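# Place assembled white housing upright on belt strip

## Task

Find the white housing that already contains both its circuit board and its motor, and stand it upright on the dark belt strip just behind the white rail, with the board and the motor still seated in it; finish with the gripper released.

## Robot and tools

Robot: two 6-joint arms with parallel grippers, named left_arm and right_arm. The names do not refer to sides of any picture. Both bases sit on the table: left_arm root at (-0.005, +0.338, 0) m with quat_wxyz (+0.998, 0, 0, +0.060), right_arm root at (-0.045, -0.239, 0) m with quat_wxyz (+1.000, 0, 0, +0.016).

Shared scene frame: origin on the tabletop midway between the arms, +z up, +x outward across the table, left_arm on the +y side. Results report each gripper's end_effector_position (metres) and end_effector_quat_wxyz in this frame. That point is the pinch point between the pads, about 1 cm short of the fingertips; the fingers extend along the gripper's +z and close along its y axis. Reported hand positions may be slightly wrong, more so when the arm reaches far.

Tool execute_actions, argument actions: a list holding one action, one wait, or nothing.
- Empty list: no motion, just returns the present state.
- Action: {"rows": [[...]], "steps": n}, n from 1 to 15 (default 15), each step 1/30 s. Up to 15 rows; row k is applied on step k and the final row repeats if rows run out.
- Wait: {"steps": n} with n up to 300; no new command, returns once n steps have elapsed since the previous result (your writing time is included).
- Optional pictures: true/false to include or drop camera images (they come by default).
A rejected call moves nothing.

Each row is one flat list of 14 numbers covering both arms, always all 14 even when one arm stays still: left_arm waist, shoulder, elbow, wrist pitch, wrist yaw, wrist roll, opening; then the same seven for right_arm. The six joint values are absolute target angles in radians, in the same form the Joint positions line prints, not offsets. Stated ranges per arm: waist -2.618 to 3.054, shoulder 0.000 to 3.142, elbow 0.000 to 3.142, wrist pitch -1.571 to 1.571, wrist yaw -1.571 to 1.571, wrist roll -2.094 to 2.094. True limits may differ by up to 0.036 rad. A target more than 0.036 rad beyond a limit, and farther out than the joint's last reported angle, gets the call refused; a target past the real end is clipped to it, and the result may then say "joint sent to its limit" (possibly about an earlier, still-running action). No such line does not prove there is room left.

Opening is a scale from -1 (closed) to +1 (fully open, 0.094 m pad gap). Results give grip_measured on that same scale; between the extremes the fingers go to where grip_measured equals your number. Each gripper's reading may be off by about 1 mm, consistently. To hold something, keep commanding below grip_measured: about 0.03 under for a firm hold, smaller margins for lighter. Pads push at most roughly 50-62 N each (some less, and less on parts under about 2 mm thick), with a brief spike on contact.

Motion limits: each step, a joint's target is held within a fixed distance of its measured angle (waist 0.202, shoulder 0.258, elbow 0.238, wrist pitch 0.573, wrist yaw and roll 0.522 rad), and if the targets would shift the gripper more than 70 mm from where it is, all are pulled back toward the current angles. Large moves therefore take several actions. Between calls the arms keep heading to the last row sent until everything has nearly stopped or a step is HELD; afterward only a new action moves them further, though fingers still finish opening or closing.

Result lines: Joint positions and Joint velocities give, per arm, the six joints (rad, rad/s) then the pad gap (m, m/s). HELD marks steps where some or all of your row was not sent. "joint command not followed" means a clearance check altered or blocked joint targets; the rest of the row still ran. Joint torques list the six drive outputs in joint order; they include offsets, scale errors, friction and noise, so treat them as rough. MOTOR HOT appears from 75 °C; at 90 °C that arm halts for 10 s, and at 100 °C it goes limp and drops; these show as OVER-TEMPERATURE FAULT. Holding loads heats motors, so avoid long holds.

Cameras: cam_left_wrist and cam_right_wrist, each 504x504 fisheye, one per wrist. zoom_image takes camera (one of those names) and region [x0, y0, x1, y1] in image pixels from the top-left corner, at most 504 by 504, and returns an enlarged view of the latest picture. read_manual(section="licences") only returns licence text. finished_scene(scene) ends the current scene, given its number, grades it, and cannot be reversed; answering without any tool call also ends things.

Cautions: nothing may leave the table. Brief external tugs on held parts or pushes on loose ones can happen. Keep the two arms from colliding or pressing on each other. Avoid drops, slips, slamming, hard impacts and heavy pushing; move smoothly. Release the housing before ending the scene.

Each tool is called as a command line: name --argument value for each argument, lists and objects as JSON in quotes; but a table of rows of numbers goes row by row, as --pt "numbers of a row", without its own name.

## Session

execute_actions --actions '[]'

Scene clock: 0.00 s of 4240.00 s.
left_arm: end_effector_position=(+0.2908, +0.4129, +0.2695) grip_measured=+1.000 end_effector_quat_wxyz=(+0.569, -0.083, +0.805, -0.147) | right_arm: end_effector_position=(+0.3071, -0.3769, +0.1194) grip_measured=+1.000 end_effector_quat_wxyz=(+0.489, +0.102, +0.802, +0.329)
Joint positions: left_arm=[ 0.538  0.868  0.764 -0.335  0.757 -0.044  0.094] | right_arm=[-0.855  1.676  0.778  0.043 -1.154 -0.092  0.094]
Joint velocities: left_arm=[ 0.007  0.002 -0.002 -0.007 -0.007 -0.022  0.   ] | right_arm=[ 0.002 -0.002 -0.012 -0.022 -0.066 -0.007  0.   ]
Joint torques (N m, as the arm reports them, + toward a larger angle): no reading

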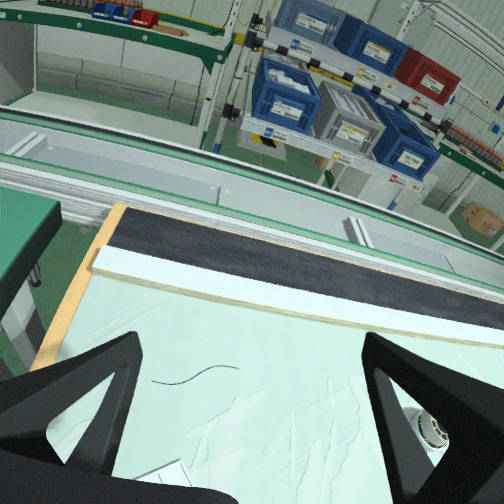

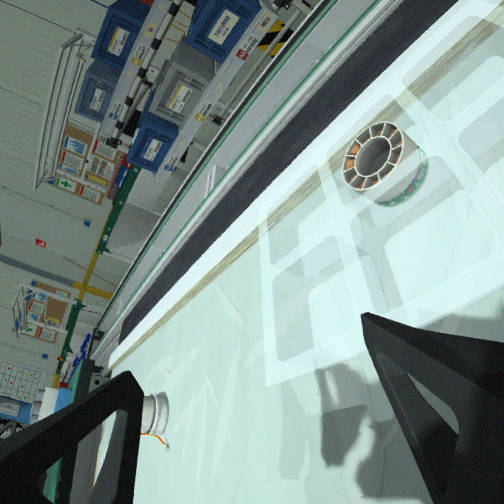

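execute_actions --actions '[{"rows":[[-0.6,1.1,1.3,-1.3,0,0,1,-0.855,1.676,0.778,0.043,-1.154,-0.092,1]]}]' --pictures false

execute_actions --actions '[{"steps":20}]'

Scene clock: 1.97 s of 4240.00 s.
left_arm: end_effector_position=(+0.2301, +0.2346, +0.2402) grip_measured=+1.000 end_effector_quat_wxyz=(+0.247, +0.188, +0.948, -0.070) | right_arm: end_effector_position=(+0.3072, -0.3772, +0.1191) grip_measured=+1.000 end_effector_quat_wxyz=(+0.489, +0.102, +0.802, +0.328)
Joint positions: left_arm=[-0.508  1.11   1.281 -1.224  0.041 -0.007  0.094] | right_arm=[-0.855  1.676  0.778  0.043 -1.151 -0.092  0.094]
Joint velocities: left_arm=[-1.824 -0.017  0.012 -0.374 -0.066 -0.051  0.   ] | right_arm=[-0.012  0.007  0.002 -0.051  0.037 -0.007  0.   ]
Joint torques (N m, as the arm reports them, + toward a larger angle): left_arm=[ 1.53 -2.85  7.89  1.02 -0.23  0.02] | right_arm=[ 0.   -8.35  6.63  1.12 -0.42  0.03]
Steps of this call (steps 1 to 44: nothing new was sent; steps 45 to 59: all 15 steps of this action). Readings (joint positions):
45: left_arm=[0.506 0.895 0.806 -0.423 0.676 -0.038] | right_arm=[-0.855 1.676 0.778 0.043 -1.153 -0.092]
46: left_arm=[0.438 0.957 0.884 -0.540 0.571 -0.033] | right_arm=[-0.855 1.676 0.778 0.043 -1.153 -0.092]
48: left_arm=[0.295 1.077 1.038 -0.742 0.374 -0.025] | right_arm=[-0.855 1.676 0.778 0.043 -1.152 -0.092]
52: left_arm=[0.006 1.128 1.244 -1.045 0.150 -0.015] | right_arm=[-0.855 1.676 0.778 0.043 -1.152 -0.092]
59: the state above

Scene clock: 2.63 s of 4240.00 s.
left_arm: end_effector_position=(+0.2109, +0.2256, +0.2330) grip_measured=+1.000 end_effector_quat_wxyz=(+0.219, +0.229, +0.947, -0.058) | right_arm: end_effector_position=(+0.3072, -0.3773, +0.1190) grip_measured=+1.000 end_effector_quat_wxyz=(+0.489, +0.102, +0.802, +0.328)
Joint positions: left_arm=[-0.596  1.11   1.281 -1.285  0.008 -0.004  0.094] | right_arm=[-0.855  1.676  0.778  0.043 -1.151 -0.092  0.094]
Joint velocities: left_arm=[-0.002 -0.012 -0.007 -0.007 -0.007 -0.037  0.   ] | right_arm=[-0.002  0.002 -0.007  0.022  0.007  0.022  0.   ]
Joint torques (N m, as the arm reports them, + toward a larger angle): left_arm=[-0.38 -2.6   7.82  0.97 -0.08  0.06] | right_arm=[ 0.01 -8.34  6.63  1.12 -0.42  0.03]
Steps of this call (steps 1 to 20: the robot went on to your last target). Readings (joint positions):
1: left_arm=[-0.558 1.110 1.281 -1.235 0.040 -0.006] | right_arm=[-0.855 1.676 0.778 0.043 -1.151 -0.092]
2: left_arm=[-0.585 1.110 1.281 -1.245 0.040 -0.005] | right_arm=[-0.855 1.676 0.778 0.043 -1.151 -0.092]
4: left_arm=[-0.596 1.110 1.281 -1.261 0.033 -0.004] | right_arm=[-0.855 1.676 0.778 0.043 -1.151 -0.092]
8: left_arm=[-0.596 1.110 1.281 -1.277 0.017 -0.004] | right_arm=[-0.855 1.676 0.778 0.043 -1.151 -0.092]
20: the state above

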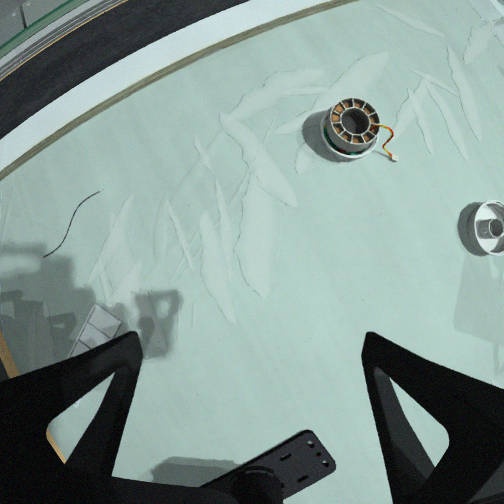

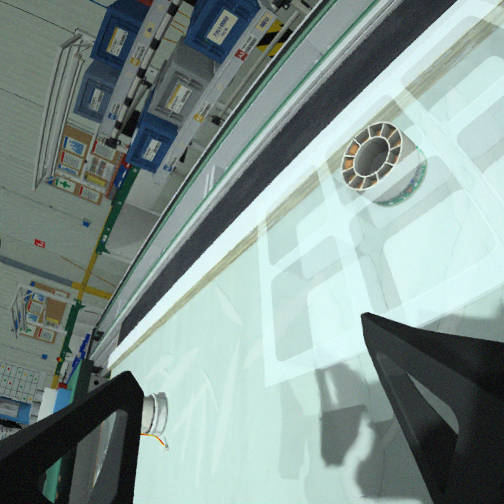

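execute_actions --actions '[{"rows":[[-0.855,1.3,1.1,-0.4,0,0,1,-0.855,1.676,0.778,0.043,-1.154,-0.092,1]]}]' --pictures false

execute_actions --actions '[{"rows":[[-0.855,1.4,1.05,-0.05,0,0,1,-0.855,1.676,0.778,0.043,-1.154,-0.092,1],[-0.855,1.4,1.05,-0.05,0,0,1,-0.855,1.676,0.778,0.043,-1.154,-0.092,1],[-0.855,1.45,1.03,-0.05,0,0,1,-0.855,1.676,0.778,0.043,-1.154,-0.092,1],[-0.855,1.5,1.0,-0.05,0,0,1,-0.855,1.676,0.778,0.043,-1.154,-0.092,1],[-0.855,1.55,0.98,-0.05,0,0,1,-0.855,1.676,0.778,0.043,-1.154,-0.092,1],[-0.855,1.6,0.95,-0.05,0,0,1,-0.855,1.676,0.778,0.043,-1.154,-0.092,1],[-0.855,1.66,0.93,-0.05,0,0,1,-0.855,1.676,0.778,0.043,-1.154,-0.092,1]]}]' --pictures false

execute_actions --actions '[{"steps":12}]'

Scene clock: 11.00 s of 4240.00 s.
left_arm: end_effector_position=(+0.2931, +0.0711, +0.2259) grip_measured=+1.000 end_effector_quat_wxyz=(+0.404, +0.321, +0.842, -0.156) | right_arm: end_effector_position=(+0.3072, -0.3773, +0.1190) grip_measured=+1.000 end_effector_quat_wxyz=(+0.489, +0.102, +0.802, +0.328)
Joint positions: left_arm=[-0.851  1.318  1.106 -0.464  0.001 -0.004  0.094] | right_arm=[-0.855  1.676  0.778  0.043 -1.151 -0.092  0.094]
Joint velocities: left_arm=[-0.012 -0.017  0.007  0.476 -0.051  0.022  0.   ] | right_arm=[ 0.007 -0.007  0.007  0.007  0.037 -0.007  0.   ]
Joint torques (N m, as the arm reports them, + toward a larger angle): left_arm=[-0.33 -5.81  7.06  1.68 -0.02  0.04] | right_arm=[ 0.01 -8.35  6.64  1.12 -0.42  0.03]
Steps of this call (steps 1 to 15: the robot went on to your last target; steps 16 to 90: nothing new was sent; then 4.87 s passed at rest; steps 91 to 105: all 15 steps of this action). Readings (joint positions):
91: left_arm=[-0.611 1.115 1.271 -1.256 -0.000 -0.005] | right_arm=[-0.855 1.676 0.778 0.043 -1.151 -0.092]
92: left_arm=[-0.646 1.126 1.254 -1.198 -0.003 -0.005] | right_arm=[-0.855 1.676 0.778 0.043 -1.151 -0.092]
94: left_arm=[-0.723 1.178 1.214 -1.063 -0.004 -0.005] | right_arm=[-0.855 1.676 0.778 0.043 -1.151 -0.092]
98: left_arm=[-0.833 1.290 1.128 -0.722 -0.002 -0.004] | right_arm=[-0.855 1.676 0.778 0.043 -1.151 -0.092]
105: the state above

Scene clock: 11.50 s of 4240.00 s.
left_arm: end_effector_position=(+0.3167, +0.0499, +0.0680) grip_measured=+1.000 end_effector_quat_wxyz=(+0.327, +0.333, +0.875, -0.127) | right_arm: end_effector_position=(+0.3072, -0.3773, +0.1190) grip_measured=+1.000 end_effector_quat_wxyz=(+0.489, +0.102, +0.802, +0.328)
Joint positions: left_arm=[-0.851  1.684  0.922 -0.092  0.001 -0.004  0.094] | right_arm=[-0.855  1.676  0.778  0.043 -1.151 -0.092  0.094]
Joint velocities: left_arm=[-0.017  0.002 -0.027 -0.007 -0.037 -0.037  0.   ] | right_arm=[-0.007  0.002 -0.012 -0.007 -0.022  0.022  0.   ]
Joint torques (N m, as the arm reports them, + toward a larger angle): left_arm=[-0.29 -8.78  7.16  2.06 -0.05  0.04] | right_arm=[ 0.   -8.35  6.63  1.12 -0.42  0.03]
Steps of this call (steps 1 to 15: all 15 steps of this action). Readings (joint positions):
1: left_arm=[-0.851 1.323 1.098 -0.412 0.001 -0.004] | right_arm=[-0.855 1.676 0.778 0.043 -1.151 -0.092]
2: left_arm=[-0.851 1.336 1.091 -0.336 0.001 -0.004] | right_arm=[-0.855 1.676 0.778 0.043 -1.151 -0.092]
4: left_arm=[-0.851 1.389 1.081 -0.209 0.001 -0.004] | right_arm=[-0.855 1.676 0.778 0.043 -1.151 -0.092]
8: left_arm=[-0.851 1.540 1.029 -0.093 0.001 -0.004] | right_arm=[-0.855 1.676 0.778 0.043 -1.151 -0.092]
15: the state above

Scene clock: 11.90 s of 4240.00 s.
left_arm: end_effector_position=(+0.3219, +0.0452, +0.0752) grip_measured=+1.000 end_effector_quat_wxyz=(+0.344, +0.331, +0.868, -0.133) | right_arm: end_effector_position=(+0.3072, -0.3773, +0.1190) grip_measured=+1.000 end_effector_quat_wxyz=(+0.489, +0.102, +0.802, +0.328)
Joint positions: left_arm=[-0.851  1.681  0.922 -0.055  0.001 -0.004  0.094] | right_arm=[-0.855  1.676  0.778  0.043 -1.151 -0.092  0.094]
Joint velocities: left_arm=[-0.012 -0.017  0.017  0.037 -0.022  0.007  0.   ] | right_arm=[-0.002 -0.007  0.002  0.095  0.007 -0.007  0.   ]
Joint torques (N m, as the arm reports them, + toward a larger angle): left_arm=[-0.3  -8.6   7.24  1.62 -0.02  0.06] | right_arm=[ 0.01 -8.33  6.62  1.12 -0.42  0.03]
Steps of this call (steps 1 to 12: the robot went on to your last target). Readings (joint positions):
1: left_arm=[-0.851 1.684 0.922 -0.089 0.001 -0.004] | right_arm=[-0.855 1.676 0.778 0.043 -1.151 -0.092]
2: left_arm=[-0.851 1.683 0.922 -0.079 0.001 -0.004] | right_arm=[-0.855 1.676 0.778 0.043 -1.151 -0.092]
4: left_arm=[-0.851 1.681 0.922 -0.068 0.001 -0.004] | right_arm=[-0.855 1.676 0.778 0.043 -1.151 -0.092]
8: left_arm=[-0.851 1.681 0.922 -0.058 0.001 -0.004] | right_arm=[-0.855 1.676 0.778 0.043 -1.151 -0.092]
12: the state above

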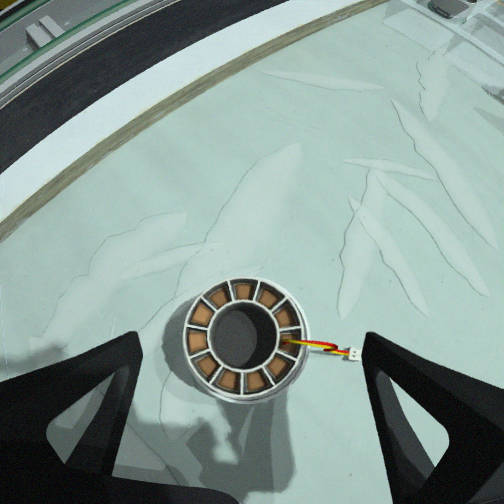

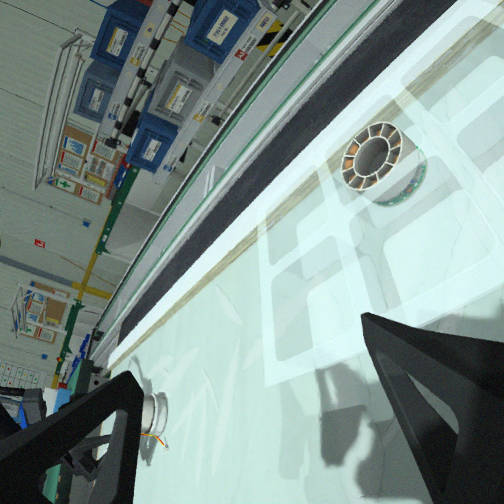

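execute_actions --actions '[{"rows":[[-0.83,1.69,0.91,0.01,0,0,1,-0.855,1.676,0.778,0.043,-1.154,-0.092,1],[-0.83,1.705,0.9,0.04,0,0,1,-0.855,1.676,0.778,0.043,-1.154,-0.092,1],[-0.83,1.72,0.89,0.07,0,0,1,-0.855,1.676,0.778,0.043,-1.154,-0.092,1],[-0.83,1.735,0.88,0.1,0,0,1,-0.855,1.676,0.778,0.043,-1.154,-0.092,1],[-0.83,1.75,0.87,0.13,0,0,1,-0.855,1.676,0.778,0.043,-1.154,-0.092,1],[-0.83,1.765,0.865,0.16,0,0,1,-0.855,1.676,0.778,0.043,-1.154,-0.092,1],[-0.83,1.78,0.855,0.19,0,0,1,-0.855,1.676,0.778,0.043,-1.154,-0.092,1],[-0.83,1.79,0.85,0.21,0,0,1,-0.855,1.676,0.778,0.043,-1.154,-0.092,1],[-0.83,1.8,0.84,0.226,0,0,1,-0.855,1.676,0.778,0.043,-1.154,-0.092,1],[-0.83,1.81,0.835,0.226,0,0,1,-0.855,1.676,0.778,0.043,-1.154,-0.092,1],[-0.83,1.82,0.83,0.226,0,0,1,-0.855,1.676,0.778,0.043,-1.154,-0.092,1],[-0.83,1.83,0.825,0.226,0,0,1,-0.855,1.676,0.778,0.043,-1.154,-0.092,1],[-0.83,1.84,0.825,0.226,0,0,1,-0.855,1.676,0.778,0.043,-1.154,-0.092,1]]}]' --pictures false

execute_actions --actions '[{"steps":10}]' --pictures false

execute_actions --actions '[{"rows":[[-0.83,1.84,0.825,0.226,0,0,0.6,-0.855,1.676,0.778,0.043,-1.154,-0.092,1],[-0.83,1.84,0.825,0.226,0,0,0.6,-0.855,1.676,0.778,0.043,-1.154,-0.092,1],[-0.83,1.84,0.825,0.226,0,0,0.55,-0.855,1.676,0.778,0.043,-1.154,-0.092,1],[-0.83,1.84,0.825,0.226,0,0,0.5,-0.855,1.676,0.778,0.043,-1.154,-0.092,1],[-0.83,1.84,0.825,0.226,0,0,0.45,-0.855,1.676,0.778,0.043,-1.154,-0.092,1],[-0.83,1.84,0.825,0.226,0,0,0.385,-0.855,1.676,0.778,0.043,-1.154,-0.092,1]]}]'

Scene clock: 22.13 s of 4240.00 s.
left_arm: end_effector_position=(+0.3318, +0.0437, +0.0253) grip_measured=+1.000 end_effector_quat_wxyz=(+0.354, +0.324, +0.867, -0.134) | right_arm: end_effector_position=(+0.3072, -0.3773, +0.1190) grip_measured=+1.000 end_effector_quat_wxyz=(+0.489, +0.102, +0.802, +0.328)
Joint positions: left_arm=[-0.839  1.831  0.844  0.192  0.001 -0.004  0.094] | right_arm=[-0.855  1.676  0.778  0.043 -1.151 -0.092  0.094]
Joint velocities: left_arm=[-0.002  0.183 -0.071  0.066  0.007 -0.066  0.   ] | right_arm=[-0.007  0.017 -0.012 -0.022  0.022 -0.037  0.   ]
Joint torques (N m, as the arm reports them, + toward a larger angle): left_arm=[ 0.62 -7.8   4.93  1.91 -0.01  0.04] | right_arm=[ 0.   -8.34  6.62  1.12 -0.42  0.03]
Steps of this call (steps 1 to 30: the robot went on to your last target; steps 31 to 90: nothing new was sent; then 6.73 s passed at rest; steps 91 to 105: all 15 steps of this action). Readings (joint positions):
91: left_arm=[-0.851 1.681 0.922 -0.048 0.001 -0.004] | right_arm=[-0.855 1.676 0.778 0.043 -1.151 -0.092]
92: left_arm=[-0.849 1.683 0.922 -0.036 0.001 -0.004] | right_arm=[-0.855 1.676 0.778 0.043 -1.151 -0.092]
94: left_arm=[-0.843 1.694 0.922 0.007 0.001 -0.004] | right_arm=[-0.855 1.676 0.778 0.043 -1.151 -0.092]
98: left_arm=[-0.839 1.745 0.898 0.120 0.001 -0.004] | right_arm=[-0.855 1.676 0.778 0.043 -1.151 -0.092]
105: the state above

Scene clock: 22.47 s of 4240.00 s.
left_arm: end_effector_position=(+0.3340, +0.0417, +0.0264) grip_measured=+1.000 end_effector_quat_wxyz=(+0.362, +0.323, +0.864, -0.137) | right_arm: end_effector_position=(+0.3072, -0.3773, +0.1190) grip_measured=+1.000 end_effector_quat_wxyz=(+0.489, +0.102, +0.802, +0.328)
Joint positions: left_arm=[-0.839  1.836  0.841  0.219  0.001 -0.004  0.094] | right_arm=[-0.855  1.676  0.778  0.043 -1.151 -0.092  0.094]
Joint velocities: left_arm=[-0.007  0.007  0.007  0.081  0.022 -0.022  0.   ] | right_arm=[ 0.012 -0.002  0.002 -0.022 -0.037 -0.051  0.   ]
Joint torques (N m, as the arm reports them, + toward a larger angle): left_arm=[ 0.67 -7.39  4.67  1.66  0.    0.05] | right_arm=[ 0.   -8.34  6.63  1.12 -0.42  0.03]
Steps of this call (steps 1 to 10: the robot went on to your last target). Readings (joint positions):
1: left_arm=[-0.839 1.835 0.842 0.194 0.001 -0.004] | right_arm=[-0.855 1.676 0.778 0.043 -1.151 -0.092]
2: left_arm=[-0.839 1.836 0.841 0.195 0.001 -0.004] | right_arm=[-0.855 1.676 0.778 0.043 -1.151 -0.092]
4: left_arm=[-0.839 1.836 0.841 0.203 0.001 -0.004] | right_arm=[-0.855 1.676 0.778 0.043 -1.151 -0.092]
8: left_arm=[-0.839 1.836 0.841 0.216 0.001 -0.004] | right_arm=[-0.855 1.676 0.778 0.043 -1.151 -0.092]
10: the state above

Scene clock: 22.97 s of 4240.00 s.
left_arm: end_effector_position=(+0.3344, +0.0418, +0.0266) grip_measured=+0.426 end_effector_quat_wxyz=(+0.362, +0.323, +0.864, -0.137) | right_arm: end_effector_position=(+0.3072, -0.3773, +0.1190) grip_measured=+1.000 end_effector_quat_wxyz=(+0.489, +0.102, +0.802, +0.328)
Joint positions: left_arm=[-0.838  1.836  0.841  0.22   0.001 -0.004  0.067] | right_arm=[-0.855  1.676  0.778  0.043 -1.151 -0.092  0.094]
Joint velocities: left_arm=[ 0.007 -0.002  0.012 -0.037 -0.081 -0.007  0.   ] | right_arm=[-0.007  0.002 -0.002  0.007  0.051  0.022  0.   ]
Joint torques (N m, as the arm reports them, + toward a larger angle): left_arm=[ 0.71 -7.49  4.75  1.7   0.    0.06] | right_arm=[-0.01 -8.34  6.62  1.12 -0.42  0.03]
Steps of this call (steps 1 to 15: all 15 steps of this action). Readings (joint positions):
1: left_arm=[-0.839 1.836 0.841 0.220 0.001 -0.004] | right_arm=[-0.855 1.676 0.778 0.043 -1.151 -0.092]
2: left_arm=[-0.839 1.836 0.841 0.220 0.001 -0.004] | right_arm=[-0.855 1.676 0.778 0.043 -1.151 -0.092]
4: left_arm=[-0.839 1.836 0.841 0.220 0.001 -0.004] | right_arm=[-0.855 1.676 0.778 0.043 -1.151 -0.092]
8: left_arm=[-0.838 1.836 0.841 0.220 0.001 -0.004] | right_arm=[-0.855 1.676 0.778 0.043 -1.151 -0.092]
15: the state above

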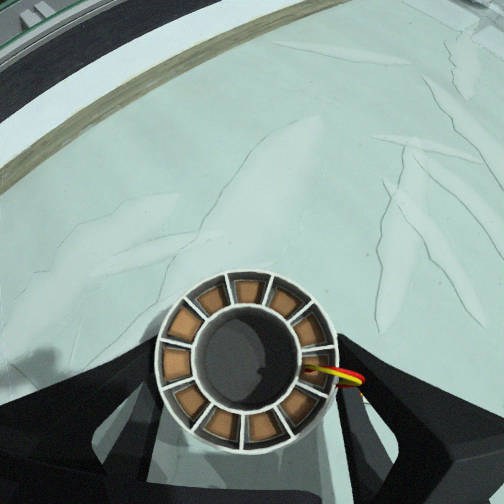

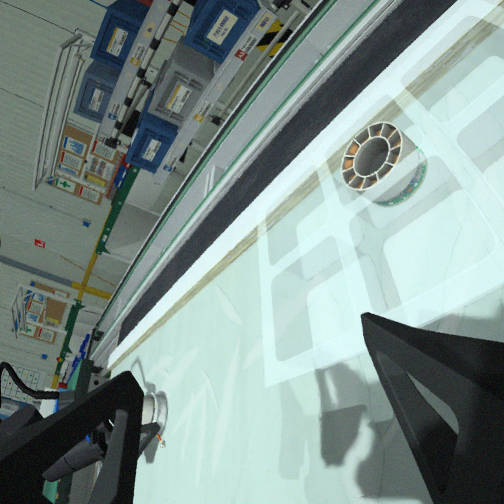

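Regrip lower, then carry.

execute_actions --actions '[{"rows":[[-0.835,1.84,0.825,0.226,0,0,0.55,-0.855,1.676,0.778,0.043,-1.154,-0.092,1],[-0.835,1.84,0.825,0.226,0,0,0.55,-0.855,1.676,0.778,0.043,-1.154,-0.092,1],[-0.835,1.84,0.825,0.226,0,0,0.55,-0.855,1.676,0.778,0.043,-1.154,-0.092,1],[-0.835,1.85,0.81,0.21,0,0,0.55,-0.855,1.676,0.778,0.043,-1.154,-0.092,1]]}]' --pictures false

execute_actions --actions '[{"rows":[[-0.835,1.84,0.82,0.215,0,0,0.385,-0.855,1.676,0.778,0.043,-1.154,-0.092,1]],"steps":10}]' --pictures false

execute_actions --actions '[{"rows":[[-0.835,1.82,0.86,0.19,0,0,0.385,-0.855,1.676,0.778,0.043,-1.154,-0.092,1],[-0.835,1.81,0.89,0.16,0,0,0.385,-0.855,1.676,0.778,0.043,-1.154,-0.092,1],[-0.835,1.8,0.92,0.12,0,0,0.385,-0.855,1.676,0.778,0.043,-1.154,-0.092,1],[-0.835,1.79,0.95,0.08,0,0,0.385,-0.855,1.676,0.778,0.043,-1.154,-0.092,1],[-0.82,1.78,0.98,0.04,0,0,0.385,-0.855,1.676,0.778,0.043,-1.154,-0.092,1],[-0.79,1.77,1.01,0,0,0,0.385,-0.855,1.676,0.778,0.043,-1.154,-0.092,1],[-0.75,1.76,1.04,-0.04,0,0,0.385,-0.855,1.676,0.778,0.043,-1.154,-0.092,1],[-0.71,1.75,1.07,-0.08,0,0,0.385,-0.855,1.676,0.778,0.043,-1.154,-0.092,1],[-0.67,1.75,1.1,-0.12,0,0,0.385,-0.855,1.676,0.778,0.043,-1.154,-0.092,1],[-0.63,1.75,1.13,-0.16,0,0,0.385,-0.855,1.676,0.778,0.043,-1.154,-0.092,1],[-0.59,1.75,1.16,-0.19,0,0,0.385,-0.855,1.676,0.778,0.043,-1.154,-0.092,1],[-0.55,1.75,1.19,-0.22,0,0,0.385,-0.855,1.676,0.778,0.043,-1.154,-0.092,1],[-0.51,1.76,1.22,-0.24,0,0,0.385,-0.855,1.676,0.778,0.043,-1.154,-0.092,1],[-0.47,1.78,1.25,-0.25,0,0,0.385,-0.855,1.676,0.778,0.043,-1.154,-0.092,1],[-0.43,1.81,1.29,-0.26,0,0,0.385,-0.855,1.676,0.778,0.043,-1.154,-0.092,1]]}]' --pictures false

execute_actions --actions '[{"rows":[[-0.39,1.84,1.33,-0.26,0,0,0.385,-0.855,1.676,0.778,0.043,-1.154,-0.092,1],[-0.35,1.87,1.37,-0.27,0,0,0.385,-0.855,1.676,0.778,0.043,-1.154,-0.092,1],[-0.31,1.9,1.41,-0.28,0,0,0.385,-0.855,1.676,0.778,0.043,-1.154,-0.092,1],[-0.27,1.93,1.45,-0.29,0,0,0.385,-0.855,1.676,0.778,0.043,-1.154,-0.092,1],[-0.23,1.96,1.49,-0.3,0,0,0.385,-0.855,1.676,0.778,0.043,-1.154,-0.092,1],[-0.2,1.99,1.53,-0.3,0,0,0.385,-0.855,1.676,0.778,0.043,-1.154,-0.092,1],[-0.17,2.03,1.58,-0.3,0,0,0.385,-0.855,1.676,0.778,0.043,-1.154,-0.092,1],[-0.15,2.07,1.63,-0.3,0,0,0.385,-0.855,1.676,0.778,0.043,-1.154,-0.092,1],[-0.15,2.11,1.68,-0.3,0,0,0.385,-0.855,1.676,0.778,0.043,-1.154,-0.092,1],[-0.15,2.15,1.73,-0.3,0,0,0.385,-0.855,1.676,0.778,0.043,-1.154,-0.092,1],[-0.15,2.19,1.77,-0.3,0,0,0.385,-0.855,1.676,0.778,0.043,-1.154,-0.092,1],[-0.15,2.22,1.81,-0.3,0,0,0.385,-0.855,1.676,0.778,0.043,-1.154,-0.092,1],[-0.15,2.25,1.84,-0.3,0,0,0.385,-0.855,1.676,0.778,0.043,-1.154,-0.092,1],[-0.15,2.28,1.865,-0.3,0,0,0.385,-0.855,1.676,0.778,0.043,-1.154,-0.092,1],[-0.15,2.3,1.88,-0.3,0,0,0.385,-0.855,1.676,0.778,0.043,-1.154,-0.092,1]]}]' --pictures false

execute_actions --actions '[{"steps":15}]'

Scene clock: 44.87 s of 4240.00 s.
left_arm: end_effector_position=(+0.3345, +0.0417, +0.0268) grip_measured=+0.548 end_effector_quat_wxyz=(+0.363, +0.323, +0.863, -0.137) | right_arm: end_effector_position=(+0.3072, -0.3773, +0.1190) grip_measured=+1.000 end_effector_quat_wxyz=(+0.489, +0.102, +0.802, +0.328)
Joint positions: left_arm=[-0.838  1.836  0.841  0.221  0.001 -0.004  0.073] | right_arm=[-0.855  1.676  0.778  0.043 -1.151 -0.092  0.094]
Joint velocities: left_arm=[ 0.002  0.002  0.012  0.081 -0.022 -0.022 -0.   ] | right_arm=[ 0.012 -0.007  0.017 -0.022  0.066 -0.022  0.   ]
Joint torques (N m, as the arm reports them, + toward a larger angle): left_arm=[ 0.26 -6.67  3.68  1.57 -0.03  0.04] | right_arm=[ 0.   -8.34  6.63  1.12 -0.42  0.03]
Steps of this call (steps 1 to 15: the robot went on to your last target; steps 16 to 90: nothing new was sent; then 18.40 s passed at rest; steps 91 to 105: all 15 steps of this action). Readings (joint positions):
91: left_arm=[-0.838 1.836 0.841 0.220 0.001 -0.004] | right_arm=[-0.855 1.676 0.778 0.043 -1.151 -0.092]
92: left_arm=[-0.838 1.836 0.841 0.221 0.001 -0.004] | right_arm=[-0.855 1.676 0.778 0.043 -1.151 -0.092]
94: left_arm=[-0.838 1.836 0.841 0.221 0.001 -0.004] | right_arm=[-0.855 1.676 0.778 0.043 -1.151 -0.092]
98: left_arm=[-0.838 1.836 0.841 0.221 0.001 -0.004] | right_arm=[-0.855 1.676 0.778 0.043 -1.151 -0.092]
105: the state above

Scene clock: 45.20 s of 4240.00 s.
left_arm: end_effector_position=(+0.3345, +0.0417, +0.0268) grip_measured=+0.426 end_effector_quat_wxyz=(+0.363, +0.323, +0.863, -0.137) | right_arm: end_effector_position=(+0.3072, -0.3773, +0.1190) grip_measured=+1.000 end_effector_quat_wxyz=(+0.489, +0.102, +0.802, +0.328)
Joint positions: left_arm=[-0.838  1.836  0.841  0.221  0.001 -0.004  0.067] | right_arm=[-0.855  1.676  0.778  0.043 -1.151 -0.092  0.094]
Joint velocities: left_arm=[ 0.002  0.002 -0.007 -0.081 -0.022 -0.037 -0.   ] | right_arm=[-0.002  0.017 -0.002 -0.081 -0.007 -0.022  0.   ]
Joint torques (N m, as the arm reports them, + toward a larger angle): left_arm=[ 0.29 -7.46  4.38  1.61 -0.03  0.04] | right_arm=[ 0.02 -8.35  6.63  1.12 -0.42  0.03]
Steps of this call (steps 1 to 10: all 10 steps of this action). Readings (joint positions):
1: left_arm=[-0.838 1.836 0.841 0.221 0.001 -0.004] | right_arm=[-0.855 1.676 0.778 0.043 -1.151 -0.092]
2: left_arm=[-0.838 1.836 0.841 0.221 0.001 -0.004] | right_arm=[-0.855 1.676 0.778 0.043 -1.151 -0.092]
4: left_arm=[-0.838 1.836 0.841 0.221 0.001 -0.004] | right_arm=[-0.855 1.676 0.778 0.043 -1.151 -0.092]
8: left_arm=[-0.838 1.836 0.841 0.221 0.001 -0.004] | right_arm=[-0.855 1.676 0.778 0.043 -1.151 -0.092]
10: the state above

Scene clock: 45.70 s of 4240.00 s.
left_arm: end_effector_position=(+0.4480, +0.1402, +0.1173) grip_measured=+0.426 end_effector_quat_wxyz=(+0.387, +0.187, +0.898, -0.087) | right_arm: end_effector_position=(+0.3072, -0.3773, +0.1190) grip_measured=+1.000 end_effector_quat_wxyz=(+0.489, +0.102, +0.802, +0.328)
Joint positions: left_arm=[-0.528  1.789  1.189 -0.154  0.014 -0.003  0.067] | right_arm=[-0.855  1.676  0.778  0.043 -1.151 -0.092  0.094]
Joint velocities: left_arm=[ 1.326  0.105  1.087 -0.799  0.007 -0.037 -0.   ] | right_arm=[ 0.002 -0.007 -0.002  0.066 -0.051  0.037  0.   ]
Joint torques (N m, as the arm reports them, + toward a larger angle): left_arm=[ 1.35 -7.3   9.66  1.89 -0.13  0.04] | right_arm=[ 0.01 -8.34  6.62  1.11 -0.42  0.03]
Steps of this call (steps 1 to 15: all 15 steps of this action). Readings (joint positions):
1: left_arm=[-0.838 1.836 0.841 0.220 0.001 -0.004] | right_arm=[-0.855 1.676 0.778 0.043 -1.151 -0.092]
2: left_arm=[-0.838 1.836 0.844 0.216 0.001 -0.004] | right_arm=[-0.855 1.676 0.778 0.043 -1.151 -0.092]
4: left_arm=[-0.838 1.834 0.868 0.171 0.001 -0.004] | right_arm=[-0.855 1.676 0.778 0.043 -1.151 -0.092]
8: left_arm=[-0.805 1.813 0.965 0.031 0.011 -0.004] | right_arm=[-0.855 1.676 0.778 0.043 -1.151 -0.092]
15: the state above

Scene clock: 46.20 s of 4240.00 s.
left_arm: end_effector_position=(+0.6135, +0.3390, +0.1039) grip_measured=+0.426 end_effector_quat_wxyz=(+0.407, -0.003, +0.913, +0.004) | right_arm: end_effector_position=(+0.3072, -0.3773, +0.1190) grip_measured=+1.000 end_effector_quat_wxyz=(+0.489, +0.102, +0.802, +0.328)
Joint positions: left_arm=[-0.123  2.257  1.806 -0.282 -0.012 -0.003  0.067] | right_arm=[-0.855  1.676  0.778  0.043 -1.151 -0.092  0.094]
Joint velocities: left_arm=[-0.115  0.799  0.672 -0.022 -0.022  0.037  0.   ] | right_arm=[-0.002 -0.002  0.012  0.007 -0.007  0.051  0.   ]
Joint torques (N m, as the arm reports them, + toward a larger angle): left_arm=[ -1.64 -12.59   9.54   1.55   0.11   0.04] | right_arm=[ 0.   -8.34  6.63  1.12 -0.42  0.04]
Steps of this call (steps 1 to 15: all 15 steps of this action). Readings (joint positions):
1: left_arm=[-0.480 1.797 1.228 -0.177 0.013 -0.003] | right_arm=[-0.855 1.676 0.778 0.043 -1.151 -0.092]
2: left_arm=[-0.434 1.813 1.271 -0.194 0.012 -0.003] | right_arm=[-0.855 1.676 0.778 0.043 -1.151 -0.092]
4: left_arm=[-0.346 1.860 1.359 -0.215 0.009 -0.003] | right_arm=[-0.855 1.676 0.778 0.043 -1.151 -0.092]
8: left_arm=[-0.197 1.989 1.526 -0.252 0.004 -0.003] | right_arm=[-0.855 1.676 0.778 0.043 -1.151 -0.092]
15: the state above

Scene clock: 46.70 s of 4240.00 s.
left_arm: end_effector_position=(+0.6114, +0.3222, +0.0719) grip_measured=+0.426 end_effector_quat_wxyz=(+0.375, +0.011, +0.927, -0.004) | right_arm: end_effector_position=(+0.3072, -0.3773, +0.1190) grip_measured=+1.000 end_effector_quat_wxyz=(+0.489, +0.102, +0.802, +0.328)
Joint positions: left_arm=[-0.147  2.318  1.831 -0.316 -0.004 -0.003  0.067] | right_arm=[-0.855  1.676  0.778  0.043 -1.151 -0.092  0.094]
Joint velocities: left_arm=[-0.002  0.017  0.007  0.081 -0.037  0.022  0.002] | right_arm=[ 0.002 -0.007  0.012 -0.007  0.007  0.022  0.   ]
Joint torques (N m, as the arm reports them, + toward a larger angle): left_arm=[ -0.36 -13.89  10.76   1.79   0.05   0.02] | right_arm=[ 0.   -8.33  6.63  1.11 -0.42  0.03]
Steps of this call (steps 1 to 15: the robot went on to your last target). Readings (joint positions):
1: left_arm=[-0.127 2.280 1.823 -0.282 -0.012 -0.003] | right_arm=[-0.855 1.676 0.778 0.043 -1.151 -0.092]
2: left_arm=[-0.131 2.297 1.831 -0.283 -0.011 -0.003] | right_arm=[-0.855 1.676 0.778 0.043 -1.151 -0.092]
4: left_arm=[-0.140 2.313 1.831 -0.297 -0.008 -0.003] | right_arm=[-0.855 1.676 0.778 0.043 -1.151 -0.092]
8: left_arm=[-0.147 2.318 1.831 -0.316 -0.005 -0.003] | right_arm=[-0.855 1.676 0.778 0.043 -1.151 -0.092]
15: the state above

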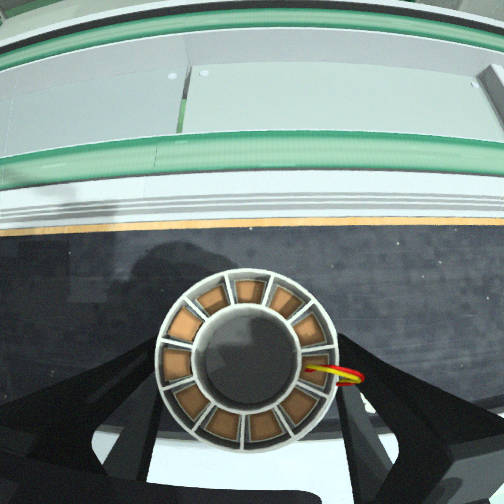

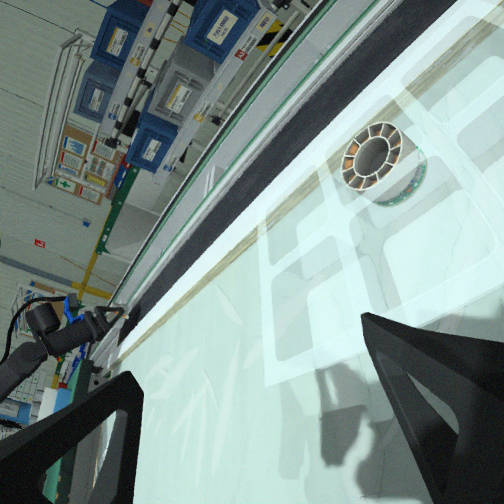

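execute_actions --actions '[{"rows":[[-0.15,2.32,1.89,-0.26,0,0,0.385,-0.855,1.676,0.778,0.043,-1.154,-0.092,1],[-0.15,2.33,1.89,-0.25,0,0,0.385,-0.855,1.676,0.778,0.043,-1.154,-0.092,1],[-0.15,2.34,1.89,-0.24,0,0,0.385,-0.855,1.676,0.778,0.043,-1.154,-0.092,1],[-0.15,2.35,1.89,-0.23,0,0,0.385,-0.855,1.676,0.778,0.043,-1.154,-0.092,1],[-0.15,2.36,1.89,-0.22,0,0,0.385,-0.855,1.676,0.778,0.043,-1.154,-0.092,1],[-0.15,2.37,1.89,-0.21,0,0,0.385,-0.855,1.676,0.778,0.043,-1.154,-0.092,1],[-0.15,2.38,1.89,-0.2,0,0,0.385,-0.855,1.676,0.778,0.043,-1.154,-0.092,1],[-0.15,2.39,1.89,-0.19,0,0,0.385,-0.855,1.676,0.778,0.043,-1.154,-0.092,1],[-0.15,2.4,1.89,-0.18,0,0,0.385,-0.855,1.676,0.778,0.043,-1.154,-0.092,1]]}]' --pictures false

execute_actions --actions '[{"rows":[[-0.15,2.41,1.89,-0.18,0,0,0.385,-0.855,1.676,0.778,0.043,-1.154,-0.092,1],[-0.15,2.415,1.89,-0.18,0,0,0.385,-0.855,1.676,0.778,0.043,-1.154,-0.092,1],[-0.15,2.42,1.89,-0.18,0,0,0.385,-0.855,1.676,0.778,0.043,-1.154,-0.092,1],[-0.15,2.425,1.89,-0.18,0,0,0.385,-0.855,1.676,0.778,0.043,-1.154,-0.092,1],[-0.15,2.43,1.89,-0.18,0,0,0.385,-0.855,1.676,0.778,0.043,-1.154,-0.092,1],[-0.15,2.435,1.89,-0.18,0,0,0.385,-0.855,1.676,0.778,0.043,-1.154,-0.092,1],[-0.15,2.44,1.89,-0.18,0,0,0.385,-0.855,1.676,0.778,0.043,-1.154,-0.092,1],[-0.15,2.445,1.89,-0.18,0,0,0.385,-0.855,1.676,0.778,0.043,-1.154,-0.092,1],[-0.15,2.45,1.89,-0.18,0,0,0.385,-0.855,1.676,0.778,0.043,-1.154,-0.092,1]]}]' --pictures false

Scene clock: 56.13 s of 4240.00 s.
left_arm: end_effector_position=(+0.6287, +0.3218, +0.0431) grip_measured=+0.426 end_effector_quat_wxyz=(+0.388, +0.011, +0.922, -0.004) | right_arm: end_effector_position=(+0.3072, -0.3773, +0.1190) grip_measured=+1.000 end_effector_quat_wxyz=(+0.489, +0.102, +0.802, +0.328)
Joint positions: left_arm=[-0.147  2.41   1.856 -0.22  -0.004 -0.003  0.067] | right_arm=[-0.855  1.676  0.778  0.043 -1.151 -0.092  0.094]
Joint velocities: left_arm=[-0.007  0.061  0.002 -0.051 -0.066 -0.007 -0.   ] | right_arm=[-0.002  0.012 -0.012 -0.095 -0.007  0.066  0.   ]
Joint torques (N m, as the arm reports them, + toward a larger angle): left_arm=[ -0.2  -14.05   9.5    2.07   0.02   0.04] | right_arm=[ 0.01 -8.35  6.65  1.12 -0.42  0.03]
Steps of this call (steps 1 to 15: the robot went on to your last target; steps 16 to 90: nothing new was sent; then 5.93 s passed at rest; steps 91 to 105: all 15 steps of this action). Readings (joint positions):
91: left_arm=[-0.147 2.318 1.833 -0.315 -0.004 -0.003] | right_arm=[-0.855 1.676 0.778 0.043 -1.151 -0.092]
92: left_arm=[-0.147 2.321 1.837 -0.312 -0.004 -0.003] | right_arm=[-0.855 1.676 0.778 0.043 -1.151 -0.092]
94: left_arm=[-0.147 2.328 1.846 -0.294 -0.004 -0.003] | right_arm=[-0.855 1.676 0.778 0.043 -1.151 -0.092]
98: left_arm=[-0.147 2.357 1.856 -0.247 -0.004 -0.003] | right_arm=[-0.855 1.676 0.778 0.043 -1.151 -0.092]
105: the state above

Scene clock: 56.63 s of 4240.00 s.
left_arm: end_effector_position=(+0.6319, +0.3215, +0.0334) grip_measured=+0.426 end_effector_quat_wxyz=(+0.390, +0.010, +0.921, -0.005) | right_arm: end_effector_position=(+0.3072, -0.3773, +0.1190) grip_measured=+1.000 end_effector_quat_wxyz=(+0.489, +0.102, +0.802, +0.328)
Joint positions: left_arm=[-0.147  2.435  1.856 -0.191 -0.003 -0.004  0.067] | right_arm=[-0.855  1.676  0.778  0.043 -1.151 -0.092  0.094]
Joint velocities: left_arm=[-0.002 -0.007 -0.007  0.007  0.037  0.051 -0.001] | right_arm=[ 0.002 -0.002 -0.002 -0.007  0.037 -0.007  0.   ]
Joint torques (N m, as the arm reports them, + toward a larger angle): left_arm=[ -0.34 -12.02   9.65   1.76   0.02   0.01] | right_arm=[ 0.   -8.35  6.62  1.12 -0.42  0.03]
Steps of this call (steps 1 to 15: all 15 steps of this action). Readings (joint positions):
1: left_arm=[-0.147 2.413 1.856 -0.220 -0.004 -0.003] | right_arm=[-0.855 1.676 0.778 0.043 -1.151 -0.092]
2: left_arm=[-0.147 2.414 1.856 -0.219 -0.004 -0.003] | right_arm=[-0.855 1.676 0.778 0.043 -1.151 -0.092]
4: left_arm=[-0.147 2.416 1.856 -0.215 -0.004 -0.003] | right_arm=[-0.855 1.676 0.778 0.043 -1.151 -0.092]
8: left_arm=[-0.147 2.426 1.856 -0.206 -0.004 -0.003] | right_arm=[-0.855 1.676 0.778 0.043 -1.151 -0.092]
15: the state above

execute_actions --actions '[{"rows":[[-0.15,2.43,1.88,-0.19,0,0,1,-0.855,1.676,0.778,0.043,-1.154,-0.092,1]],"steps":10}]' --pictures false

execute_actions --actions '[{"rows":[[-0.15,2.25,1.8,-0.3,0,0,1,-0.855,1.676,0.778,0.043,-1.154,-0.092,1]]}]'

Scene clock: 59.40 s of 4240.00 s.
left_arm: end_effector_position=(+0.6319, +0.3215, +0.0334) grip_measured=+1.000 end_effector_quat_wxyz=(+0.390, +0.010, +0.921, -0.005) | right_arm: end_effector_position=(+0.3072, -0.3773, +0.1190) grip_measured=+1.000 end_effector_quat_wxyz=(+0.489, +0.102, +0.802, +0.328)
Joint positions: left_arm=[-0.147  2.435  1.856 -0.191 -0.003 -0.004  0.094] | right_arm=[-0.855  1.676  0.778  0.043 -1.151 -0.092  0.094]
Joint velocities: left_arm=[ 0.022  0.012 -0.017  0.007  0.066  0.022  0.   ] | right_arm=[ 0.007 -0.007  0.002 -0.081  0.007 -0.037  0.   ]
Joint torques (N m, as the arm reports them, + toward a larger angle): left_arm=[ -0.38 -13.39   8.88   1.67   0.     0.04] | right_arm=[ 0.   -8.33  6.64  1.12 -0.42  0.03]
Steps of this call (steps 1 to 15: the robot went on to your last target; steps 16 to 73: nothing new was sent; steps 74 to 83: all 10 steps of this action). Readings (joint positions):
74: left_arm=[-0.147 2.435 1.856 -0.191 -0.003 -0.004] | right_arm=[-0.855 1.676 0.778 0.043 -1.151 -0.092]
75: left_arm=[-0.147 2.435 1.856 -0.191 -0.003 -0.004] | right_arm=[-0.855 1.676 0.778 0.043 -1.151 -0.092]
77: left_arm=[-0.147 2.435 1.856 -0.191 -0.003 -0.004] | right_arm=[-0.855 1.676 0.778 0.043 -1.151 -0.092]
81: left_arm=[-0.147 2.435 1.856 -0.191 -0.003 -0.004] | right_arm=[-0.855 1.676 0.778 0.043 -1.151 -0.092]
83: the state above

Scene clock: 59.90 s of 4240.00 s.
left_arm: end_effector_position=(+0.6126, +0.3220, +0.1118) grip_measured=+1.000 end_effector_quat_wxyz=(+0.413, +0.010, +0.911, -0.005) | right_arm: end_effector_position=(+0.3072, -0.3773, +0.1190) grip_measured=+1.000 end_effector_quat_wxyz=(+0.489, +0.102, +0.802, +0.328)
Joint positions: left_arm=[-0.147  2.24   1.799 -0.278 -0.003 -0.004  0.094] | right_arm=[-0.855  1.676  0.778  0.043 -1.151 -0.092  0.094]
Joint velocities: left_arm=[ 0.007  0.007  0.002 -0.095  0.007  0.051  0.   ] | right_arm=[-0.002 -0.002  0.002 -0.007 -0.007  0.007  0.   ]
Joint torques (N m, as the arm reports them, + toward a larger angle): left_arm=[ -0.25 -11.45   7.35   1.58   0.04   0.04] | right_arm=[ 0.01 -8.34  6.62  1.12 -0.42  0.03]
Steps of this call (steps 1 to 15: all 15 steps of this action). Readings (joint positions):
1: left_arm=[-0.147 2.419 1.846 -0.197 -0.003 -0.004] | right_arm=[-0.855 1.676 0.778 0.043 -1.151 -0.092]
2: left_arm=[-0.147 2.390 1.821 -0.226 -0.003 -0.004] | right_arm=[-0.855 1.676 0.778 0.043 -1.151 -0.092]
4: left_arm=[-0.147 2.330 1.799 -0.276 -0.003 -0.004] | right_arm=[-0.855 1.676 0.778 0.043 -1.151 -0.092]
8: left_arm=[-0.147 2.246 1.799 -0.273 -0.003 -0.004] | right_arm=[-0.855 1.676 0.778 0.043 -1.151 -0.092]
15: the state above

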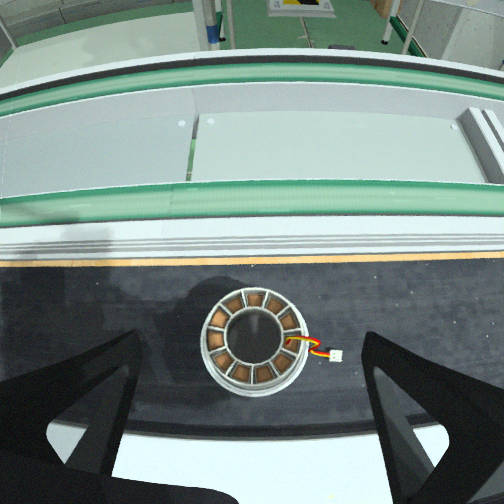

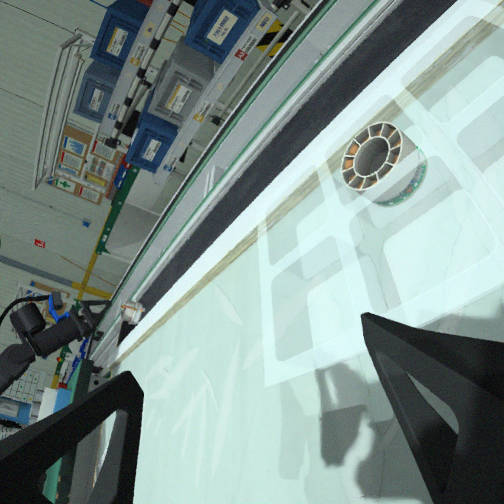

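finished_scene --scene 2

The scene is finished: the task was done.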